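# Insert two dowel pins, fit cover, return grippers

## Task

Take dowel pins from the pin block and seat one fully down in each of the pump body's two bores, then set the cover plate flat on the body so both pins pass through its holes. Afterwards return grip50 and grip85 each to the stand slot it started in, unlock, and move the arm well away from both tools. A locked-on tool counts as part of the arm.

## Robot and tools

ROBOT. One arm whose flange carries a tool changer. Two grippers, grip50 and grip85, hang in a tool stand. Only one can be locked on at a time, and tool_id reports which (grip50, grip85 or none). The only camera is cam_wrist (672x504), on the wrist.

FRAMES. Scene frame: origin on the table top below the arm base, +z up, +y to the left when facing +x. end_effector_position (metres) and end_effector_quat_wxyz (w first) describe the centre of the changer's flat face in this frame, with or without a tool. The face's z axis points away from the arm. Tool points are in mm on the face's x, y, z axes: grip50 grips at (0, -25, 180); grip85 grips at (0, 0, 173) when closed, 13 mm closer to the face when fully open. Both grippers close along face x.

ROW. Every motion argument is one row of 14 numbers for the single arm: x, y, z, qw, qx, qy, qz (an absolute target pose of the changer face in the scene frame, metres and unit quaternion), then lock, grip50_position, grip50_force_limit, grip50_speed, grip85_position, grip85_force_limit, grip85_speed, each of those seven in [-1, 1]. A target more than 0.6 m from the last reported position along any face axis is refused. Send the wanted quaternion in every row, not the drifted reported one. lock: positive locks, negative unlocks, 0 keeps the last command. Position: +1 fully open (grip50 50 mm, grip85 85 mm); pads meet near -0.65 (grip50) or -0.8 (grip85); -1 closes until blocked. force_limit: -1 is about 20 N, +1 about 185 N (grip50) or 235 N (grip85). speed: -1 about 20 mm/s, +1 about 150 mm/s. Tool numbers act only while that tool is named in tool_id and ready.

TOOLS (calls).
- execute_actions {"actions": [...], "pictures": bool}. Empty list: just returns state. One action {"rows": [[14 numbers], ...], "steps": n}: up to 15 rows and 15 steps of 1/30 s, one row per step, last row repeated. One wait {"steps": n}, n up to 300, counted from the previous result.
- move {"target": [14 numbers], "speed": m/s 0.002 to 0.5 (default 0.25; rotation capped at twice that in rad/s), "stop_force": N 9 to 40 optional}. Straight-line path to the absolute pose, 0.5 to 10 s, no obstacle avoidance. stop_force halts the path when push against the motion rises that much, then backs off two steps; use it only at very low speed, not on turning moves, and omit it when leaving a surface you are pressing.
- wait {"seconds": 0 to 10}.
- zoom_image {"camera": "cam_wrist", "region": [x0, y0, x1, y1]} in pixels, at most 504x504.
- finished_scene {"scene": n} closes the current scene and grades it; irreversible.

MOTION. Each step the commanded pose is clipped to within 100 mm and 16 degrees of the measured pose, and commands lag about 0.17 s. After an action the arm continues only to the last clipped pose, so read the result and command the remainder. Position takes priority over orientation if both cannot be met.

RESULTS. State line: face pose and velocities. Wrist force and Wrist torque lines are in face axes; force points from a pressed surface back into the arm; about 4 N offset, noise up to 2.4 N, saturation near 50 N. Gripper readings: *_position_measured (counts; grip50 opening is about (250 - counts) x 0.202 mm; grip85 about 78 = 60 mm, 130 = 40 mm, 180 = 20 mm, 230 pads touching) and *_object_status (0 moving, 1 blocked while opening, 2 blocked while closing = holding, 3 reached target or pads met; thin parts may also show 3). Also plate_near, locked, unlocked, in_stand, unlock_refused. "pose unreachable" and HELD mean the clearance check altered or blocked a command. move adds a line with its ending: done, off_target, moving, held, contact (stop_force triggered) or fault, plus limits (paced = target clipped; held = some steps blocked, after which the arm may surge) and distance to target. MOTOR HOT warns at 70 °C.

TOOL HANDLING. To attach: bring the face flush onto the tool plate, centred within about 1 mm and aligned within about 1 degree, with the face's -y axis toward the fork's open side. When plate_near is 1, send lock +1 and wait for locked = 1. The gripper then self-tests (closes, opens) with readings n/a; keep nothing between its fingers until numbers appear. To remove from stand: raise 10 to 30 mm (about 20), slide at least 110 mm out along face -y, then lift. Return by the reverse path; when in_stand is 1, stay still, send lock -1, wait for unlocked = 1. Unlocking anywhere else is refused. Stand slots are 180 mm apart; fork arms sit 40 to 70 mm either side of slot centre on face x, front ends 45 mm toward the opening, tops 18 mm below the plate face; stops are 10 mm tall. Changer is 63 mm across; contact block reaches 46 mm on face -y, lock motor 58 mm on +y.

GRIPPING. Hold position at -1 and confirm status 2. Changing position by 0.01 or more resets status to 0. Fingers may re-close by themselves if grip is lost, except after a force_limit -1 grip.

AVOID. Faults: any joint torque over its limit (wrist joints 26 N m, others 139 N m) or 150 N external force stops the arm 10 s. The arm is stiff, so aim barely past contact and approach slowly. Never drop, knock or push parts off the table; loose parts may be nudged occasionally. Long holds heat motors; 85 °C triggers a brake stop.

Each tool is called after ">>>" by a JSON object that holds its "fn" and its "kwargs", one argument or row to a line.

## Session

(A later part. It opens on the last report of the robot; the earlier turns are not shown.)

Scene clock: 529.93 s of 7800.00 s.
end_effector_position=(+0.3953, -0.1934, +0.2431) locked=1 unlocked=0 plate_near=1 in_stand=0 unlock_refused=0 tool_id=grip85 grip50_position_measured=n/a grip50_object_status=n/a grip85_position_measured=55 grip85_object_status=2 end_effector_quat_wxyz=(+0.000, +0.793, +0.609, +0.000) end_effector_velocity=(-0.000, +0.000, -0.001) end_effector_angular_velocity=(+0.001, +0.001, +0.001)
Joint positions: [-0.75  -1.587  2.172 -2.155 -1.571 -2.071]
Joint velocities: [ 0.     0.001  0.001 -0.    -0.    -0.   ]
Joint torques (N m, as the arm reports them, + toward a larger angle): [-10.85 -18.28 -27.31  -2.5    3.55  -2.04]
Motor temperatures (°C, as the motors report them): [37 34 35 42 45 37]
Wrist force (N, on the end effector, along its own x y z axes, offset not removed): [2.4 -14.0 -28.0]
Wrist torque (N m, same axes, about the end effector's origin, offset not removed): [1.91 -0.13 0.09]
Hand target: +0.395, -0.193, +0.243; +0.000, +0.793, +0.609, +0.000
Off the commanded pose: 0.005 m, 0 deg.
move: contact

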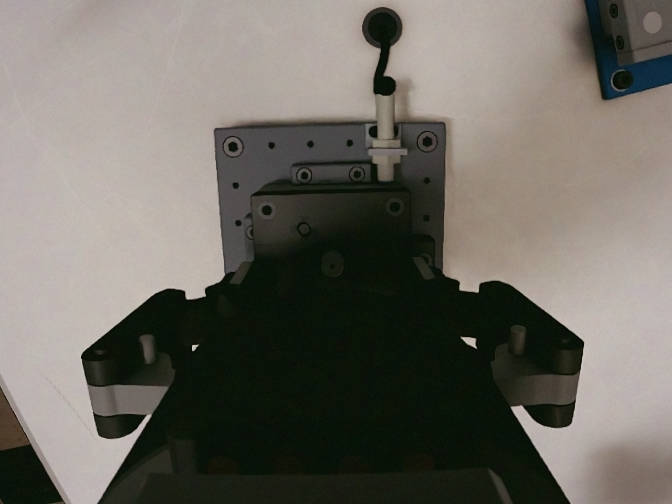

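>>> {"fn": "execute_actions", "kwargs": {
  "actions": [
    {"rows":[[0.3953,-0.1934,0.2433,0,0.7934,0.6088,0,0,0,0,0,1,0,-0.5]],"steps":15}
  ],
  "pictures": false
}}

>>> {"fn": "execute_actions", "kwargs": {
  "actions": [
    {"rows":[[0.3953,-0.1934,0.2433,0,0.7934,0.6088,0,0,0,0,0,1,0,-0.5]],"steps":15}
  ],
  "pictures": false
}}

>>> {"fn": "move", "kwargs": {
  "target": [0.3953,-0.1934,0.33,0,0.7934,0.6088,0,0,0,0,0,1,0,0],
  "speed": 0.06
}}

>>> {"fn": "move", "kwargs": {
  "target": [0.44,-0.20,0.36,0,0.7934,0.6088,0,0,0,0,0,1,0,0],
  "speed": 0.1
}}

>>> {"fn": "zoom_image", "kwargs": {
  "camera": "cam_wrist",
  "region": [230, 60, 450, 270]
}}

Scene clock: 534.17 s of 7800.00 s.
end_effector_position=(+0.3953, -0.1934, +0.2433) locked=1 unlocked=0 plate_near=1 in_stand=0 unlock_refused=0 tool_id=grip85 grip50_position_measured=n/a grip50_object_status=n/a grip85_position_measured=4 grip85_object_status=0 end_effector_quat_wxyz=(+0.000, +0.793, +0.609, +0.000) end_effector_velocity=(-0.000, +0.000, -0.001) end_effector_angular_velocity=(+0.001, +0.001, +0.001)
Joint positions: [-0.75  -1.587  2.171 -2.154 -1.571 -2.071]
Joint velocities: [ 0.     0.     0.001 -0.     0.    -0.   ]
Joint torques (N m, as the arm reports them, + toward a larger angle): [-10.44 -27.52 -34.57  -2.26  -0.48  -1.46]
Motor temperatures (°C, as the motors report them): [37 34 35 42 45 37]
Wrist force (N, on the end effector, along its own x y z axes, offset not removed): [2.3 0.0 1.0]
Wrist torque (N m, same axes, about the end effector's origin, offset not removed): [0.07 -0.13 -0.08]
Hand target: +0.395, -0.193, +0.243; +0.000, +0.793, +0.609, +0.000
Off the commanded pose: 0.000 m, 0 deg.
Steps of this call (steps 1 to 90: nothing new was sent; then 0.73 s passed at rest; steps 91 to 105: all 15 steps of this action). Readings (end_effector_position | what the end effector reports):
91: (+0.3953, -0.1934, +0.2433) | locked=1 unlocked=0 plate_near=1 in_stand=0 unlock_refused=0 tool_id=grip85 grip50_position_measured=n/a grip50_object_status=n/a grip85_position_measured=55 grip85_object_status=0
92: (+0.3953, -0.1934, +0.2433) | locked=1 unlocked=0 plate_near=1 in_stand=0 unlock_refused=0 tool_id=grip85 grip50_position_measured=n/a grip50_object_status=n/a grip85_position_measured=55 grip85_object_status=0
94: (+0.3953, -0.1934, +0.2433) | locked=1 unlocked=0 plate_near=1 in_stand=0 unlock_refused=0 tool_id=grip85 grip50_position_measured=n/a grip50_object_status=n/a grip85_position_measured=47 grip85_object_status=0
98: (+0.3953, -0.1934, +0.2433) | locked=1 unlocked=0 plate_near=1 in_stand=0 unlock_refused=0 tool_id=grip85 grip50_position_measured=n/a grip50_object_status=n/a grip85_position_measured=30 grip85_object_status=0
105: the state above

Scene clock: 534.67 s of 7800.00 s.
end_effector_position=(+0.3953, -0.1934, +0.2433) locked=1 unlocked=0 plate_near=1 in_stand=0 unlock_refused=0 tool_id=grip85 grip50_position_measured=n/a grip50_object_status=n/a grip85_position_measured=3 grip85_object_status=3 end_effector_quat_wxyz=(+0.000, +0.793, +0.609, +0.000) end_effector_velocity=(+0.000, +0.000, -0.001) end_effector_angular_velocity=(+0.001, +0.002, +0.000)
Joint positions: [-0.75  -1.587  2.171 -2.154 -1.571 -2.071]
Joint velocities: [ 0.001  0.002  0.     0.    -0.     0.001]
Joint torques (N m, as the arm reports them, + toward a larger angle): [-10.26 -21.68 -35.25  -1.94  -2.4   -0.56]
Motor temperatures (°C, as the motors report them): [37 34 35 42 45 37]
Wrist force (N, on the end effector, along its own x y z axes, offset not removed): [-0.4 0.4 3.9]
Wrist torque (N m, same axes, about the end effector's origin, offset not removed): [0.07 0.07 -0.17]
Hand target: +0.395, -0.193, +0.243; +0.000, +0.793, +0.609, +0.000
Off the commanded pose: 0.000 m, 0 deg.
Steps of this call (steps 1 to 15: all 15 steps of this action). Readings (end_effector_position | what the end effector reports):
1: (+0.3953, -0.1934, +0.2433) | locked=1 unlocked=0 plate_near=1 in_stand=0 unlock_refused=0 tool_id=grip85 grip50_position_measured=n/a grip50_object_status=n/a grip85_position_measured=4 grip85_object_status=0
2: (+0.3953, -0.1934, +0.2433) | locked=1 unlocked=0 plate_near=1 in_stand=0 unlock_refused=0 tool_id=grip85 grip50_position_measured=n/a grip50_object_status=n/a grip85_position_measured=3 grip85_object_status=0
4: (+0.3953, -0.1934, +0.2433) | locked=1 unlocked=0 plate_near=1 in_stand=0 unlock_refused=0 tool_id=grip85 grip50_position_measured=n/a grip50_object_status=n/a grip85_position_measured=3 grip85_object_status=0
8: (+0.3953, -0.1934, +0.2433) | locked=1 unlocked=0 plate_near=1 in_stand=0 unlock_refused=0 tool_id=grip85 grip50_position_measured=n/a grip50_object_status=n/a grip85_position_measured=3 grip85_object_status=3
15: the state above

Scene clock: 536.80 s of 7800.00 s.
end_effector_position=(+0.3955, -0.1936, +0.3296) locked=1 unlocked=0 plate_near=1 in_stand=0 unlock_refused=0 tool_id=grip85 grip50_position_measured=n/a grip50_object_status=n/a grip85_position_measured=3 grip85_object_status=3 end_effector_quat_wxyz=(+0.000, +0.793, +0.609, +0.000) end_effector_velocity=(-0.000, -0.000, +0.003) end_effector_angular_velocity=(+0.000, +0.002, -0.001)
Joint positions: [-0.75  -1.69   2.02  -1.9   -1.571 -2.071]
Joint velocities: [-0.001 -0.002 -0.005  0.009 -0.001  0.   ]
Joint torques (N m, as the arm reports them, + toward a larger angle): [  7.95 -35.68 -39.28  -2.04  -1.54   0.69]
Motor temperatures (°C, as the motors report them): [37 34 35 42 45 37]
Wrist force (N, on the end effector, along its own x y z axes, offset not removed): [-0.4 0.4 2.7]
Wrist torque (N m, same axes, about the end effector's origin, offset not removed): [-0.23 0.05 -0.11]
Hand target: +0.395, -0.194, +0.330; +0.000, +0.793, +0.609, +0.000
Off the commanded pose: 0.000 m, 0 deg.
move: done

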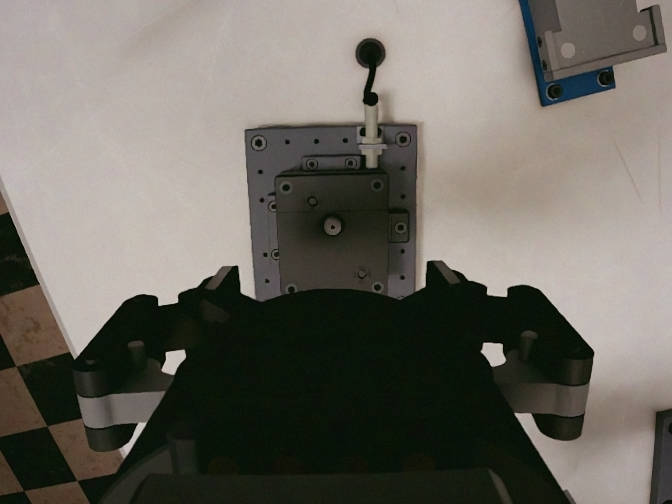

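Scene clock: 537.87 s of 7800.00 s.
end_effector_position=(+0.4398, -0.2000, +0.3597) locked=1 unlocked=0 plate_near=1 in_stand=0 unlock_refused=0 tool_id=grip85 grip50_position_measured=n/a grip50_object_status=n/a grip85_position_measured=3 grip85_object_status=3 end_effector_quat_wxyz=(+0.000, +0.793, +0.609, -0.000) end_effector_velocity=(+0.002, -0.001, +0.001) end_effector_angular_velocity=(+0.000, +0.002, -0.001)
Joint positions: [-0.694 -1.604  1.861 -1.827 -1.571 -2.015]
Joint velocities: [ 0.003  0.006 -0.008  0.003 -0.001  0.003]
Joint torques (N m, as the arm reports them, + toward a larger angle): [ 14.14 -19.35 -38.8   -2.03  -2.41   1.95]
Motor temperatures (°C, as the motors report them): [37 34 35 42 45 37]
Wrist force (N, on the end effector, along its own x y z axes, offset not removed): [0.2 1.2 1.0]
Wrist torque (N m, same axes, about the end effector's origin, offset not removed): [0.02 0.14 -0.17]
Hand target: +0.440, -0.200, +0.360; -0.000, +0.793, +0.609, -0.000
Off the commanded pose: 0.000 m, 0 deg.
move: done

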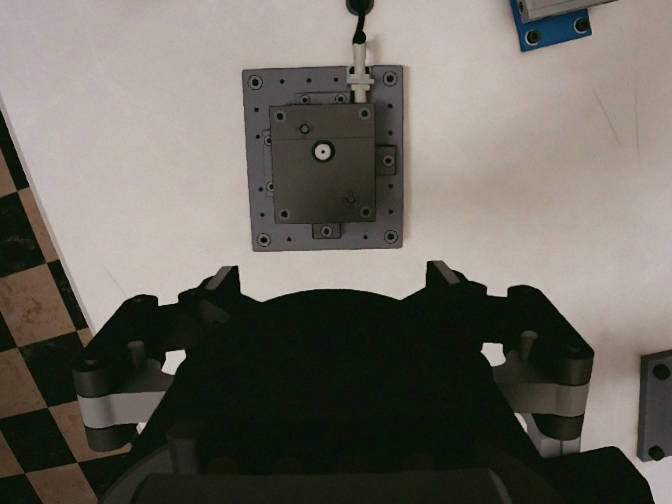

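Region (230, 60, 450, 270) of cam_wrist's 672x504 image, scaled by 2.291, with more detail than that image has; it fills the top 481 rows of this view, and the rest is white.

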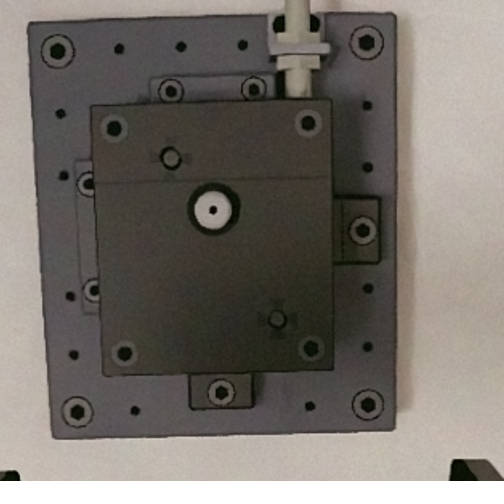

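>>> {"fn": "move", "kwargs": {
  "target": [0.47,0.06,0.33,0,0.7443,0.6679,0,0,0,0,0,1,0,0],
  "speed": 0.2
}}

>>> {"fn": "move", "kwargs": {
  "target": [0.4927,0.0854,0.319,0,0.7443,0.6679,0,0,0,0,0,1,0,0],
  "speed": 0.05
}}

>>> {"fn": "move", "kwargs": {
  "target": [0.6219,0.0711,0.319,0,0.7443,0.6679,0,0,0,0,0,1,0,0],
  "speed": 0.06
}}

>>> {"fn": "move", "kwargs": {
  "target": [0.6219,0.0711,0.2993,0,0.7443,0.6679,0,0,0,0,0,1,0,0],
  "speed": 0.008,
  "stop_force": 15
}}

Scene clock: 543.70 s of 7800.00 s.
end_effector_position=(+0.4696, +0.0597, +0.3301) locked=1 unlocked=0 plate_near=1 in_stand=0 unlock_refused=0 tool_id=grip85 grip50_position_measured=n/a grip50_object_status=n/a grip85_position_measured=3 grip85_object_status=3 end_effector_quat_wxyz=(+0.000, +0.744, +0.668, -0.001) end_effector_velocity=(+0.001, +0.002, -0.000) end_effector_angular_velocity=(-0.001, -0.001, +0.001)
Joint positions: [-0.146 -1.606  1.942 -1.904 -1.572 -1.621]
Joint velocities: [ 0.006  0.003 -0.003 -0.002 -0.001  0.005]
Joint torques (N m, as the arm reports them, + toward a larger angle): [ 14.23 -19.32 -36.19  -5.97  -2.38   1.95]
Motor temperatures (°C, as the motors report them): [37 34 35 42 45 37]
Wrist force (N, on the end effector, along its own x y z axes, offset not removed): [-1.5 -1.1 1.0]
Wrist torque (N m, same axes, about the end effector's origin, offset not removed): [-0.09 0.11 -0.13]
Hand target: +0.470, +0.060, +0.330; +0.000, +0.744, +0.668, -0.001
Off the commanded pose: 0.001 m, 0 deg.
After step 90, 0.87 s passed at rest.
move: done

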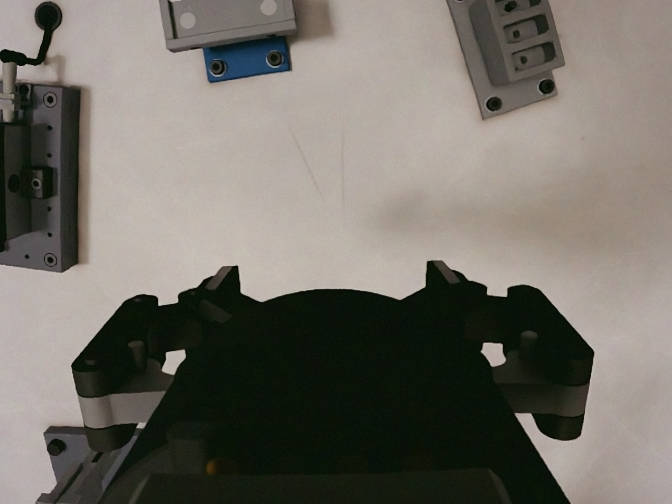

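Scene clock: 544.87 s of 7800.00 s.
end_effector_position=(+0.4924, +0.0852, +0.3191) locked=1 unlocked=0 plate_near=1 in_stand=0 unlock_refused=0 tool_id=grip85 grip50_position_measured=n/a grip50_object_status=n/a grip85_position_measured=3 grip85_object_status=3 end_effector_quat_wxyz=(+0.000, +0.744, +0.668, -0.000) end_effector_velocity=(+0.002, +0.002, -0.000) end_effector_angular_velocity=(-0.000, -0.000, +0.001)
Joint positions: [-0.087 -1.533  1.898 -1.935 -1.571 -1.562]
Joint velocities: [ 0.004  0.006 -0.005 -0.002 -0.     0.003]
Joint torques (N m, as the arm reports them, + toward a larger angle): [ 12.44 -22.12 -38.27  -5.8    2.57   2.19]
Motor temperatures (°C, as the motors report them): [37 34 35 42 45 37]
Wrist force (N, on the end effector, along its own x y z axes, offset not removed): [4.3 1.5 0.5]
Wrist torque (N m, same axes, about the end effector's origin, offset not removed): [-0.12 -0.27 -0.15]
Hand target: +0.493, +0.085, +0.319; +0.000, +0.744, +0.668, -0.000
Off the commanded pose: 0.000 m, 0 deg.
move: done

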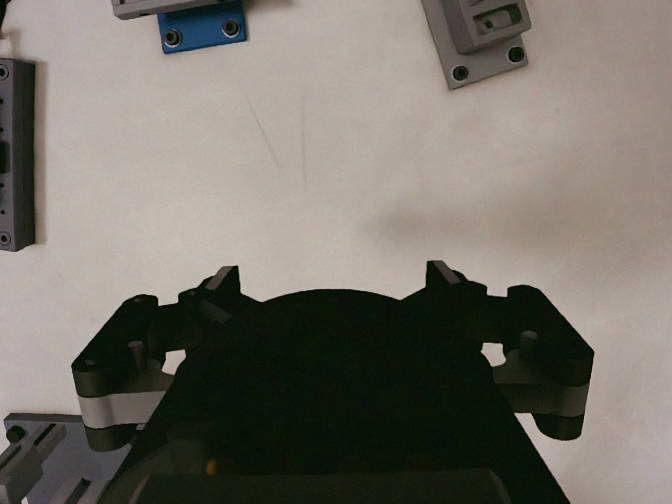

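Scene clock: 547.50 s of 7800.00 s.
end_effector_position=(+0.6216, +0.0711, +0.3188) locked=1 unlocked=0 plate_near=1 in_stand=0 unlock_refused=0 tool_id=grip85 grip50_position_measured=n/a grip50_object_status=n/a grip85_position_measured=3 grip85_object_status=3 end_effector_quat_wxyz=(-0.000, +0.744, +0.668, +0.000) end_effector_velocity=(+0.003, -0.001, -0.000) end_effector_angular_velocity=(-0.000, +0.000, +0.001)
Joint positions: [-0.089 -1.24   1.545 -1.875 -1.571 -1.564]
Joint velocities: [-0.     0.007 -0.009  0.002 -0.    -0.001]
Joint torques (N m, as the arm reports them, + toward a larger angle): [ -2.39 -37.29 -38.96  -2.1    1.8    0.  ]
Motor temperatures (°C, as the motors report them): [37 34 35 42 45 37]
Wrist force (N, on the end effector, along its own x y z axes, offset not removed): [-1.6 -2.1 -0.6]
Wrist torque (N m, same axes, about the end effector's origin, offset not removed): [-0.36 0.37 -0.11]
Hand target: +0.622, +0.071, +0.319; -0.000, +0.744, +0.668, +0.000
Off the commanded pose: 0.000 m, 0 deg.
move: done

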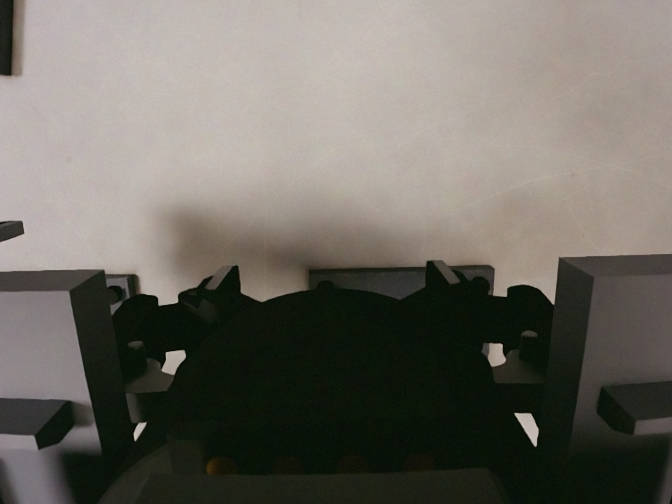

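Scene clock: 550.17 s of 7800.00 s.
end_effector_position=(+0.6218, +0.0711, +0.2996) locked=1 unlocked=0 plate_near=1 in_stand=1 unlock_refused=0 tool_id=grip85 grip50_position_measured=n/a grip50_object_status=n/a grip85_position_measured=3 grip85_object_status=3 end_effector_quat_wxyz=(-0.000, +0.744, +0.668, -0.000) end_effector_velocity=(-0.000, +0.000, -0.002) end_effector_angular_velocity=(+0.000, -0.001, +0.000)
Joint positions: [-0.089 -1.225  1.576 -1.921 -1.571 -1.564]
Joint velocities: [ 0.     0.001  0.004 -0.006  0.    -0.   ]
Joint torques (N m, as the arm reports them, + toward a larger angle): [ 13.02 -35.84 -20.05  -6.04  -2.12   2.07]
Motor temperatures (°C, as the motors report them): [37 34 35 42 45 37]
Wrist force (N, on the end effector, along its own x y z axes, offset not removed): [2.9 -0.1 3.6]
Wrist torque (N m, same axes, about the end effector's origin, offset not removed): [0.05 -0.03 -0.20]
Hand target: +0.622, +0.071, +0.299; -0.000, +0.744, +0.668, -0.000
Off the commanded pose: 0.000 m, 0 deg.
move: done

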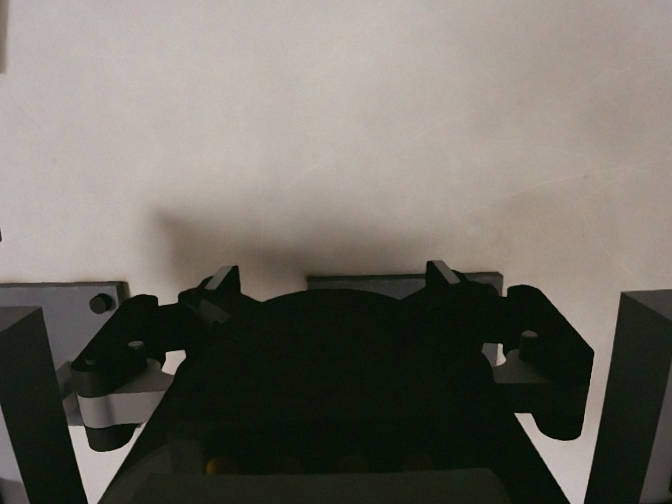

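>>> {"fn": "execute_actions", "kwargs": {
  "actions": [
    {"rows":[[0.6219,0.0711,0.2993,0,0.7443,0.6679,0,-1,0,0,0,1,0,0]],"steps":15}
  ],
  "pictures": false
}}

>>> {"fn": "execute_actions", "kwargs": {
  "actions": [
    {"rows":[[0.6219,0.0711,0.2993,0,0.7443,0.6679,0,-1,0,0,0,1,0,0]],"steps":15}
  ],
  "pictures": false
}}

>>> {"fn": "execute_actions", "kwargs": {
  "actions": [
    {"rows":[[0.6219,0.0711,0.2993,0,0.7443,0.6679,0,-1,0,0,0,1,0,0]],"steps":8}
  ],
  "pictures": false
}}

Scene clock: 552.93 s of 7800.00 s.
end_effector_position=(+0.6219, +0.0711, +0.2993) locked=0 unlocked=0 plate_near=1 in_stand=1 unlock_refused=0 tool_id=none grip50_position_measured=n/a grip50_object_status=n/a grip85_position_measured=n/a grip85_object_status=n/a end_effector_quat_wxyz=(-0.000, +0.744, +0.668, -0.000) end_effector_velocity=(+0.000, +0.000, +0.001) end_effector_angular_velocity=(-0.001, -0.003, +0.000)
Joint positions: [-0.089 -1.224  1.577 -1.922 -1.571 -1.564]
Joint velocities: [ 0.    -0.001 -0.002 -0.    -0.     0.   ]
Joint torques (N m, as the arm reports them, + toward a larger angle): [ 12.98 -28.61 -33.15  -2.86  -2.17   1.85]
Motor temperatures (°C, as the motors report them): [37 34 35 42 45 37]
Wrist force (N, on the end effector, along its own x y z axes, offset not removed): [-0.8 -3.8 -2.2]
Wrist torque (N m, same axes, about the end effector's origin, offset not removed): [0.11 0.16 -0.11]
Hand target: +0.622, +0.071, +0.299; +0.000, +0.744, +0.668, +0.000
Off the commanded pose: 0.000 m, 0 deg.
Steps of this call (steps 1 to 68: nothing new was sent; steps 69 to 83: all 15 steps of this action). Readings (end_effector_position | what the end effector reports):
69: (+0.6218, +0.0711, +0.2992) | locked=1 unlocked=0 plate_near=1 in_stand=1 unlock_refused=0 tool_id=grip85 grip50_position_measured=n/a grip50_object_status=n/a grip85_position_measured=3 grip85_object_status=3
70: (+0.6218, +0.0711, +0.2992) | locked=1 unlocked=0 plate_near=1 in_stand=1 unlock_refused=0 tool_id=grip85 grip50_position_measured=n/a grip50_object_status=n/a grip85_position_measured=3 grip85_object_status=3
72: (+0.6218, +0.0711, +0.2992) | locked=1 unlocked=0 plate_near=1 in_stand=1 unlock_refused=0 tool_id=grip85 grip50_position_measured=n/a grip50_object_status=n/a grip85_position_measured=3 grip85_object_status=3
76: (+0.6218, +0.0711, +0.2992) | locked=0 unlocked=0 plate_near=1 in_stand=1 unlock_refused=0 tool_id=none grip50_position_measured=n/a grip50_object_status=n/a grip85_position_measured=n/a grip85_object_status=n/a
83: the state above

Scene clock: 553.43 s of 7800.00 s.
end_effector_position=(+0.6219, +0.0711, +0.2993) locked=0 unlocked=1 plate_near=1 in_stand=1 unlock_refused=0 tool_id=none grip50_position_measured=n/a grip50_object_status=n/a grip85_position_measured=n/a grip85_object_status=n/a end_effector_quat_wxyz=(-0.000, +0.744, +0.668, -0.000) end_effector_velocity=(-0.001, -0.000, +0.000) end_effector_angular_velocity=(-0.001, +0.001, +0.000)
Joint positions: [-0.089 -1.224  1.577 -1.922 -1.571 -1.564]
Joint velocities: [-0.    -0.001  0.001  0.001 -0.001 -0.   ]
Joint torques (N m, as the arm reports them, + toward a larger angle): [ 11.72 -31.15 -33.21  -2.22  -2.14   1.25]
Motor temperatures (°C, as the motors report them): [37 34 35 42 45 37]
Wrist force (N, on the end effector, along its own x y z axes, offset not removed): [0.6 -2.0 3.0]
Wrist torque (N m, same axes, about the end effector's origin, offset not removed): [0.06 0.30 -0.05]
Hand target: +0.622, +0.071, +0.299; +0.000, +0.744, +0.668, +0.000
Off the commanded pose: 0.000 m, 0 deg.
Steps of this call (steps 1 to 15: all 15 steps of this action). Readings (end_effector_position | what the end effector reports):
1: (+0.6219, +0.0711, +0.2993) | locked=0 unlocked=0 plate_near=1 in_stand=1 unlock_refused=0 tool_id=none grip50_position_measured=n/a grip50_object_status=n/a grip85_position_measured=n/a grip85_object_status=n/a
2: (+0.6219, +0.0711, +0.2993) | locked=0 unlocked=0 plate_near=1 in_stand=1 unlock_refused=0 tool_id=none grip50_position_measured=n/a grip50_object_status=n/a grip85_position_measured=n/a grip85_object_status=n/a
4: (+0.6219, +0.0711, +0.2993) | locked=0 unlocked=0 plate_near=1 in_stand=1 unlock_refused=0 tool_id=none grip50_position_measured=n/a grip50_object_status=n/a grip85_position_measured=n/a grip85_object_status=n/a
8: (+0.6219, +0.0711, +0.2993) | locked=0 unlocked=0 plate_near=1 in_stand=1 unlock_refused=0 tool_id=none grip50_position_measured=n/a grip50_object_status=n/a grip85_position_measured=n/a grip85_object_status=n/a
15: the state above

Scene clock: 553.70 s of 7800.00 s.
end_effector_position=(+0.6219, +0.0711, +0.2993) locked=0 unlocked=1 plate_near=1 in_stand=1 unlock_refused=0 tool_id=none grip50_position_measured=n/a grip50_object_status=n/a grip85_position_measured=n/a grip85_object_status=n/a end_effector_quat_wxyz=(-0.000, +0.744, +0.668, -0.000) end_effector_velocity=(+0.000, -0.001, +0.001) end_effector_angular_velocity=(-0.000, -0.002, -0.001)
Joint positions: [-0.089 -1.224  1.577 -1.922 -1.571 -1.564]
Joint velocities: [-0.001 -0.001 -0.    -0.001  0.     0.001]
Joint torques (N m, as the arm reports them, + toward a larger angle): [ 12.07 -33.04 -33.33  -1.44  -2.28   1.04]
Motor temperatures (°C, as the motors report them): [37 34 35 42 45 37]
Wrist force (N, on the end effector, along its own x y z axes, offset not removed): [-0.1 -4.1 3.7]
Wrist torque (N m, same axes, about the end effector's origin, offset not removed): [0.22 0.10 -0.18]
Hand target: +0.622, +0.071, +0.299; +0.000, +0.744, +0.668, +0.000
Off the commanded pose: 0.000 m, 0 deg.
Steps of this call (steps 1 to 8: all 8 steps of this action). Readings (end_effector_position | what the end effector reports):
1: (+0.6219, +0.0711, +0.2993) | locked=0 unlocked=1 plate_near=1 in_stand=1 unlock_refused=0 tool_id=none grip50_position_measured=n/a grip50_object_status=n/a grip85_position_measured=n/a grip85_object_status=n/a
2: (+0.6219, +0.0711, +0.2993) | locked=0 unlocked=1 plate_near=1 in_stand=1 unlock_refused=0 tool_id=none grip50_position_measured=n/a grip50_object_status=n/a grip85_position_measured=n/a grip85_object_status=n/a
4: (+0.6219, +0.0711, +0.2993) | locked=0 unlocked=1 plate_near=1 in_stand=1 unlock_refused=0 tool_id=none grip50_position_measured=n/a grip50_object_status=n/a grip85_position_measured=n/a grip85_object_status=n/a
8: the state above

>>> {"fn": "move", "kwargs": {
  "target": [0.6219,0.0711,0.40,0,0.7443,0.6679,0,0,0,0,0,1,0,0],
  "speed": 0.08
}}

>>> {"fn": "move", "kwargs": {
  "target": [0.40,0.05,0.45,0,0.7443,0.6679,0,0,0,0,0,1,0,0],
  "speed": 0.2
}}

>>> {"fn": "finished_scene", "kwargs": {
  "scene": 2
}}

Scene clock: 559.13 s of 7800.00 s.
end_effector_position=(+0.6222, +0.0711, +0.3996) locked=0 unlocked=1 plate_near=0 in_stand=0 unlock_refused=0 tool_id=none grip50_position_measured=n/a grip50_object_status=n/a grip85_position_measured=n/a grip85_object_status=n/a end_effector_quat_wxyz=(+0.000, +0.744, +0.668, +0.000) end_effector_velocity=(+0.001, +0.000, +0.004) end_effector_angular_velocity=(-0.000, -0.001, +0.001)
Joint positions: [-0.089 -1.278  1.385 -1.677 -1.571 -1.564]
Joint velocities: [ 0.     0.    -0.01   0.009 -0.    -0.001]
Joint torques (N m, as the arm reports them, + toward a larger angle): [-12.77 -50.17 -32.89  -0.92   1.92  -1.05]
Motor temperatures (°C, as the motors report them): [37 34 35 42 45 37]
Wrist force (N, on the end effector, along its own x y z axes, offset not removed): [2.3 1.0 5.0]
Wrist torque (N m, same axes, about the end effector's origin, offset not removed): [0.01 -0.02 0.00]
Hand target: +0.622, +0.071, +0.400; +0.000, +0.744, +0.668, +0.000
Off the commanded pose: 0.000 m, 0 deg.
After step 90, 0.70 s passed at rest.
move: done

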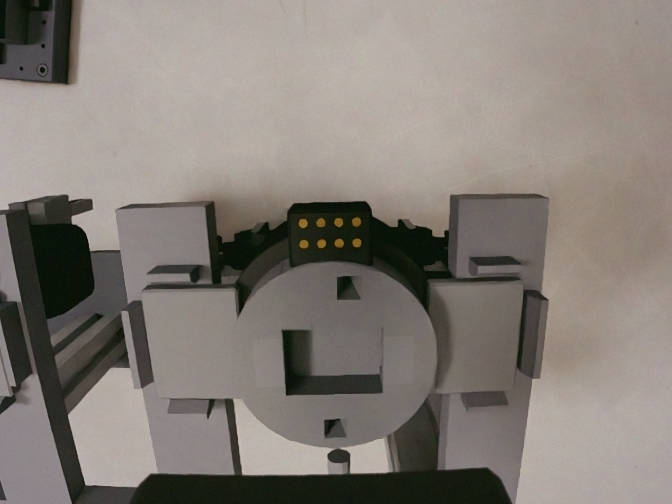

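Scene clock: 560.97 s of 7800.00 s.
end_effector_position=(+0.4004, +0.0500, +0.4503) locked=0 unlocked=1 plate_near=0 in_stand=0 unlock_refused=0 tool_id=none grip50_position_measured=n/a grip50_object_status=n/a grip85_position_measured=n/a grip85_object_status=n/a end_effector_quat_wxyz=(-0.000, +0.744, +0.668, +0.000) end_effector_velocity=(-0.002, -0.000, +0.001) end_effector_angular_velocity=(+0.001, +0.000, -0.001)
Joint positions: [-0.201 -1.833  1.82  -1.556 -1.57  -1.675]
Joint velocities: [-0.003 -0.006  0.002  0.004  0.001 -0.002]
Joint torques (N m, as the arm reports them, + toward a larger angle): [-13.47 -25.02 -16.34  -0.81   2.6   -1.69]
Motor temperatures (°C, as the motors report them): [37 34 35 42 45 37]
Wrist force (N, on the end effector, along its own x y z axes, offset not removed): [-0.5 -0.6 1.4]
Wrist torque (N m, same axes, about the end effector's origin, offset not removed): [-0.08 0.18 -0.07]
Hand target: +0.400, +0.050, +0.450; -0.000, +0.744, +0.668, +0.000
Off the commanded pose: 0.001 m, 0 deg.
move: done

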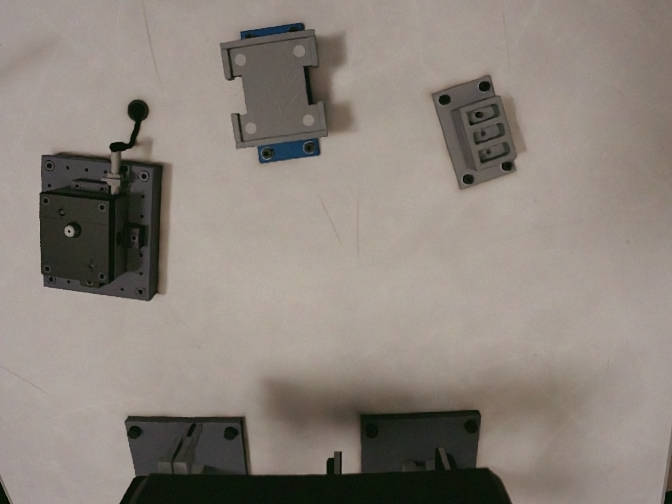

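The scene is finished: the task was done.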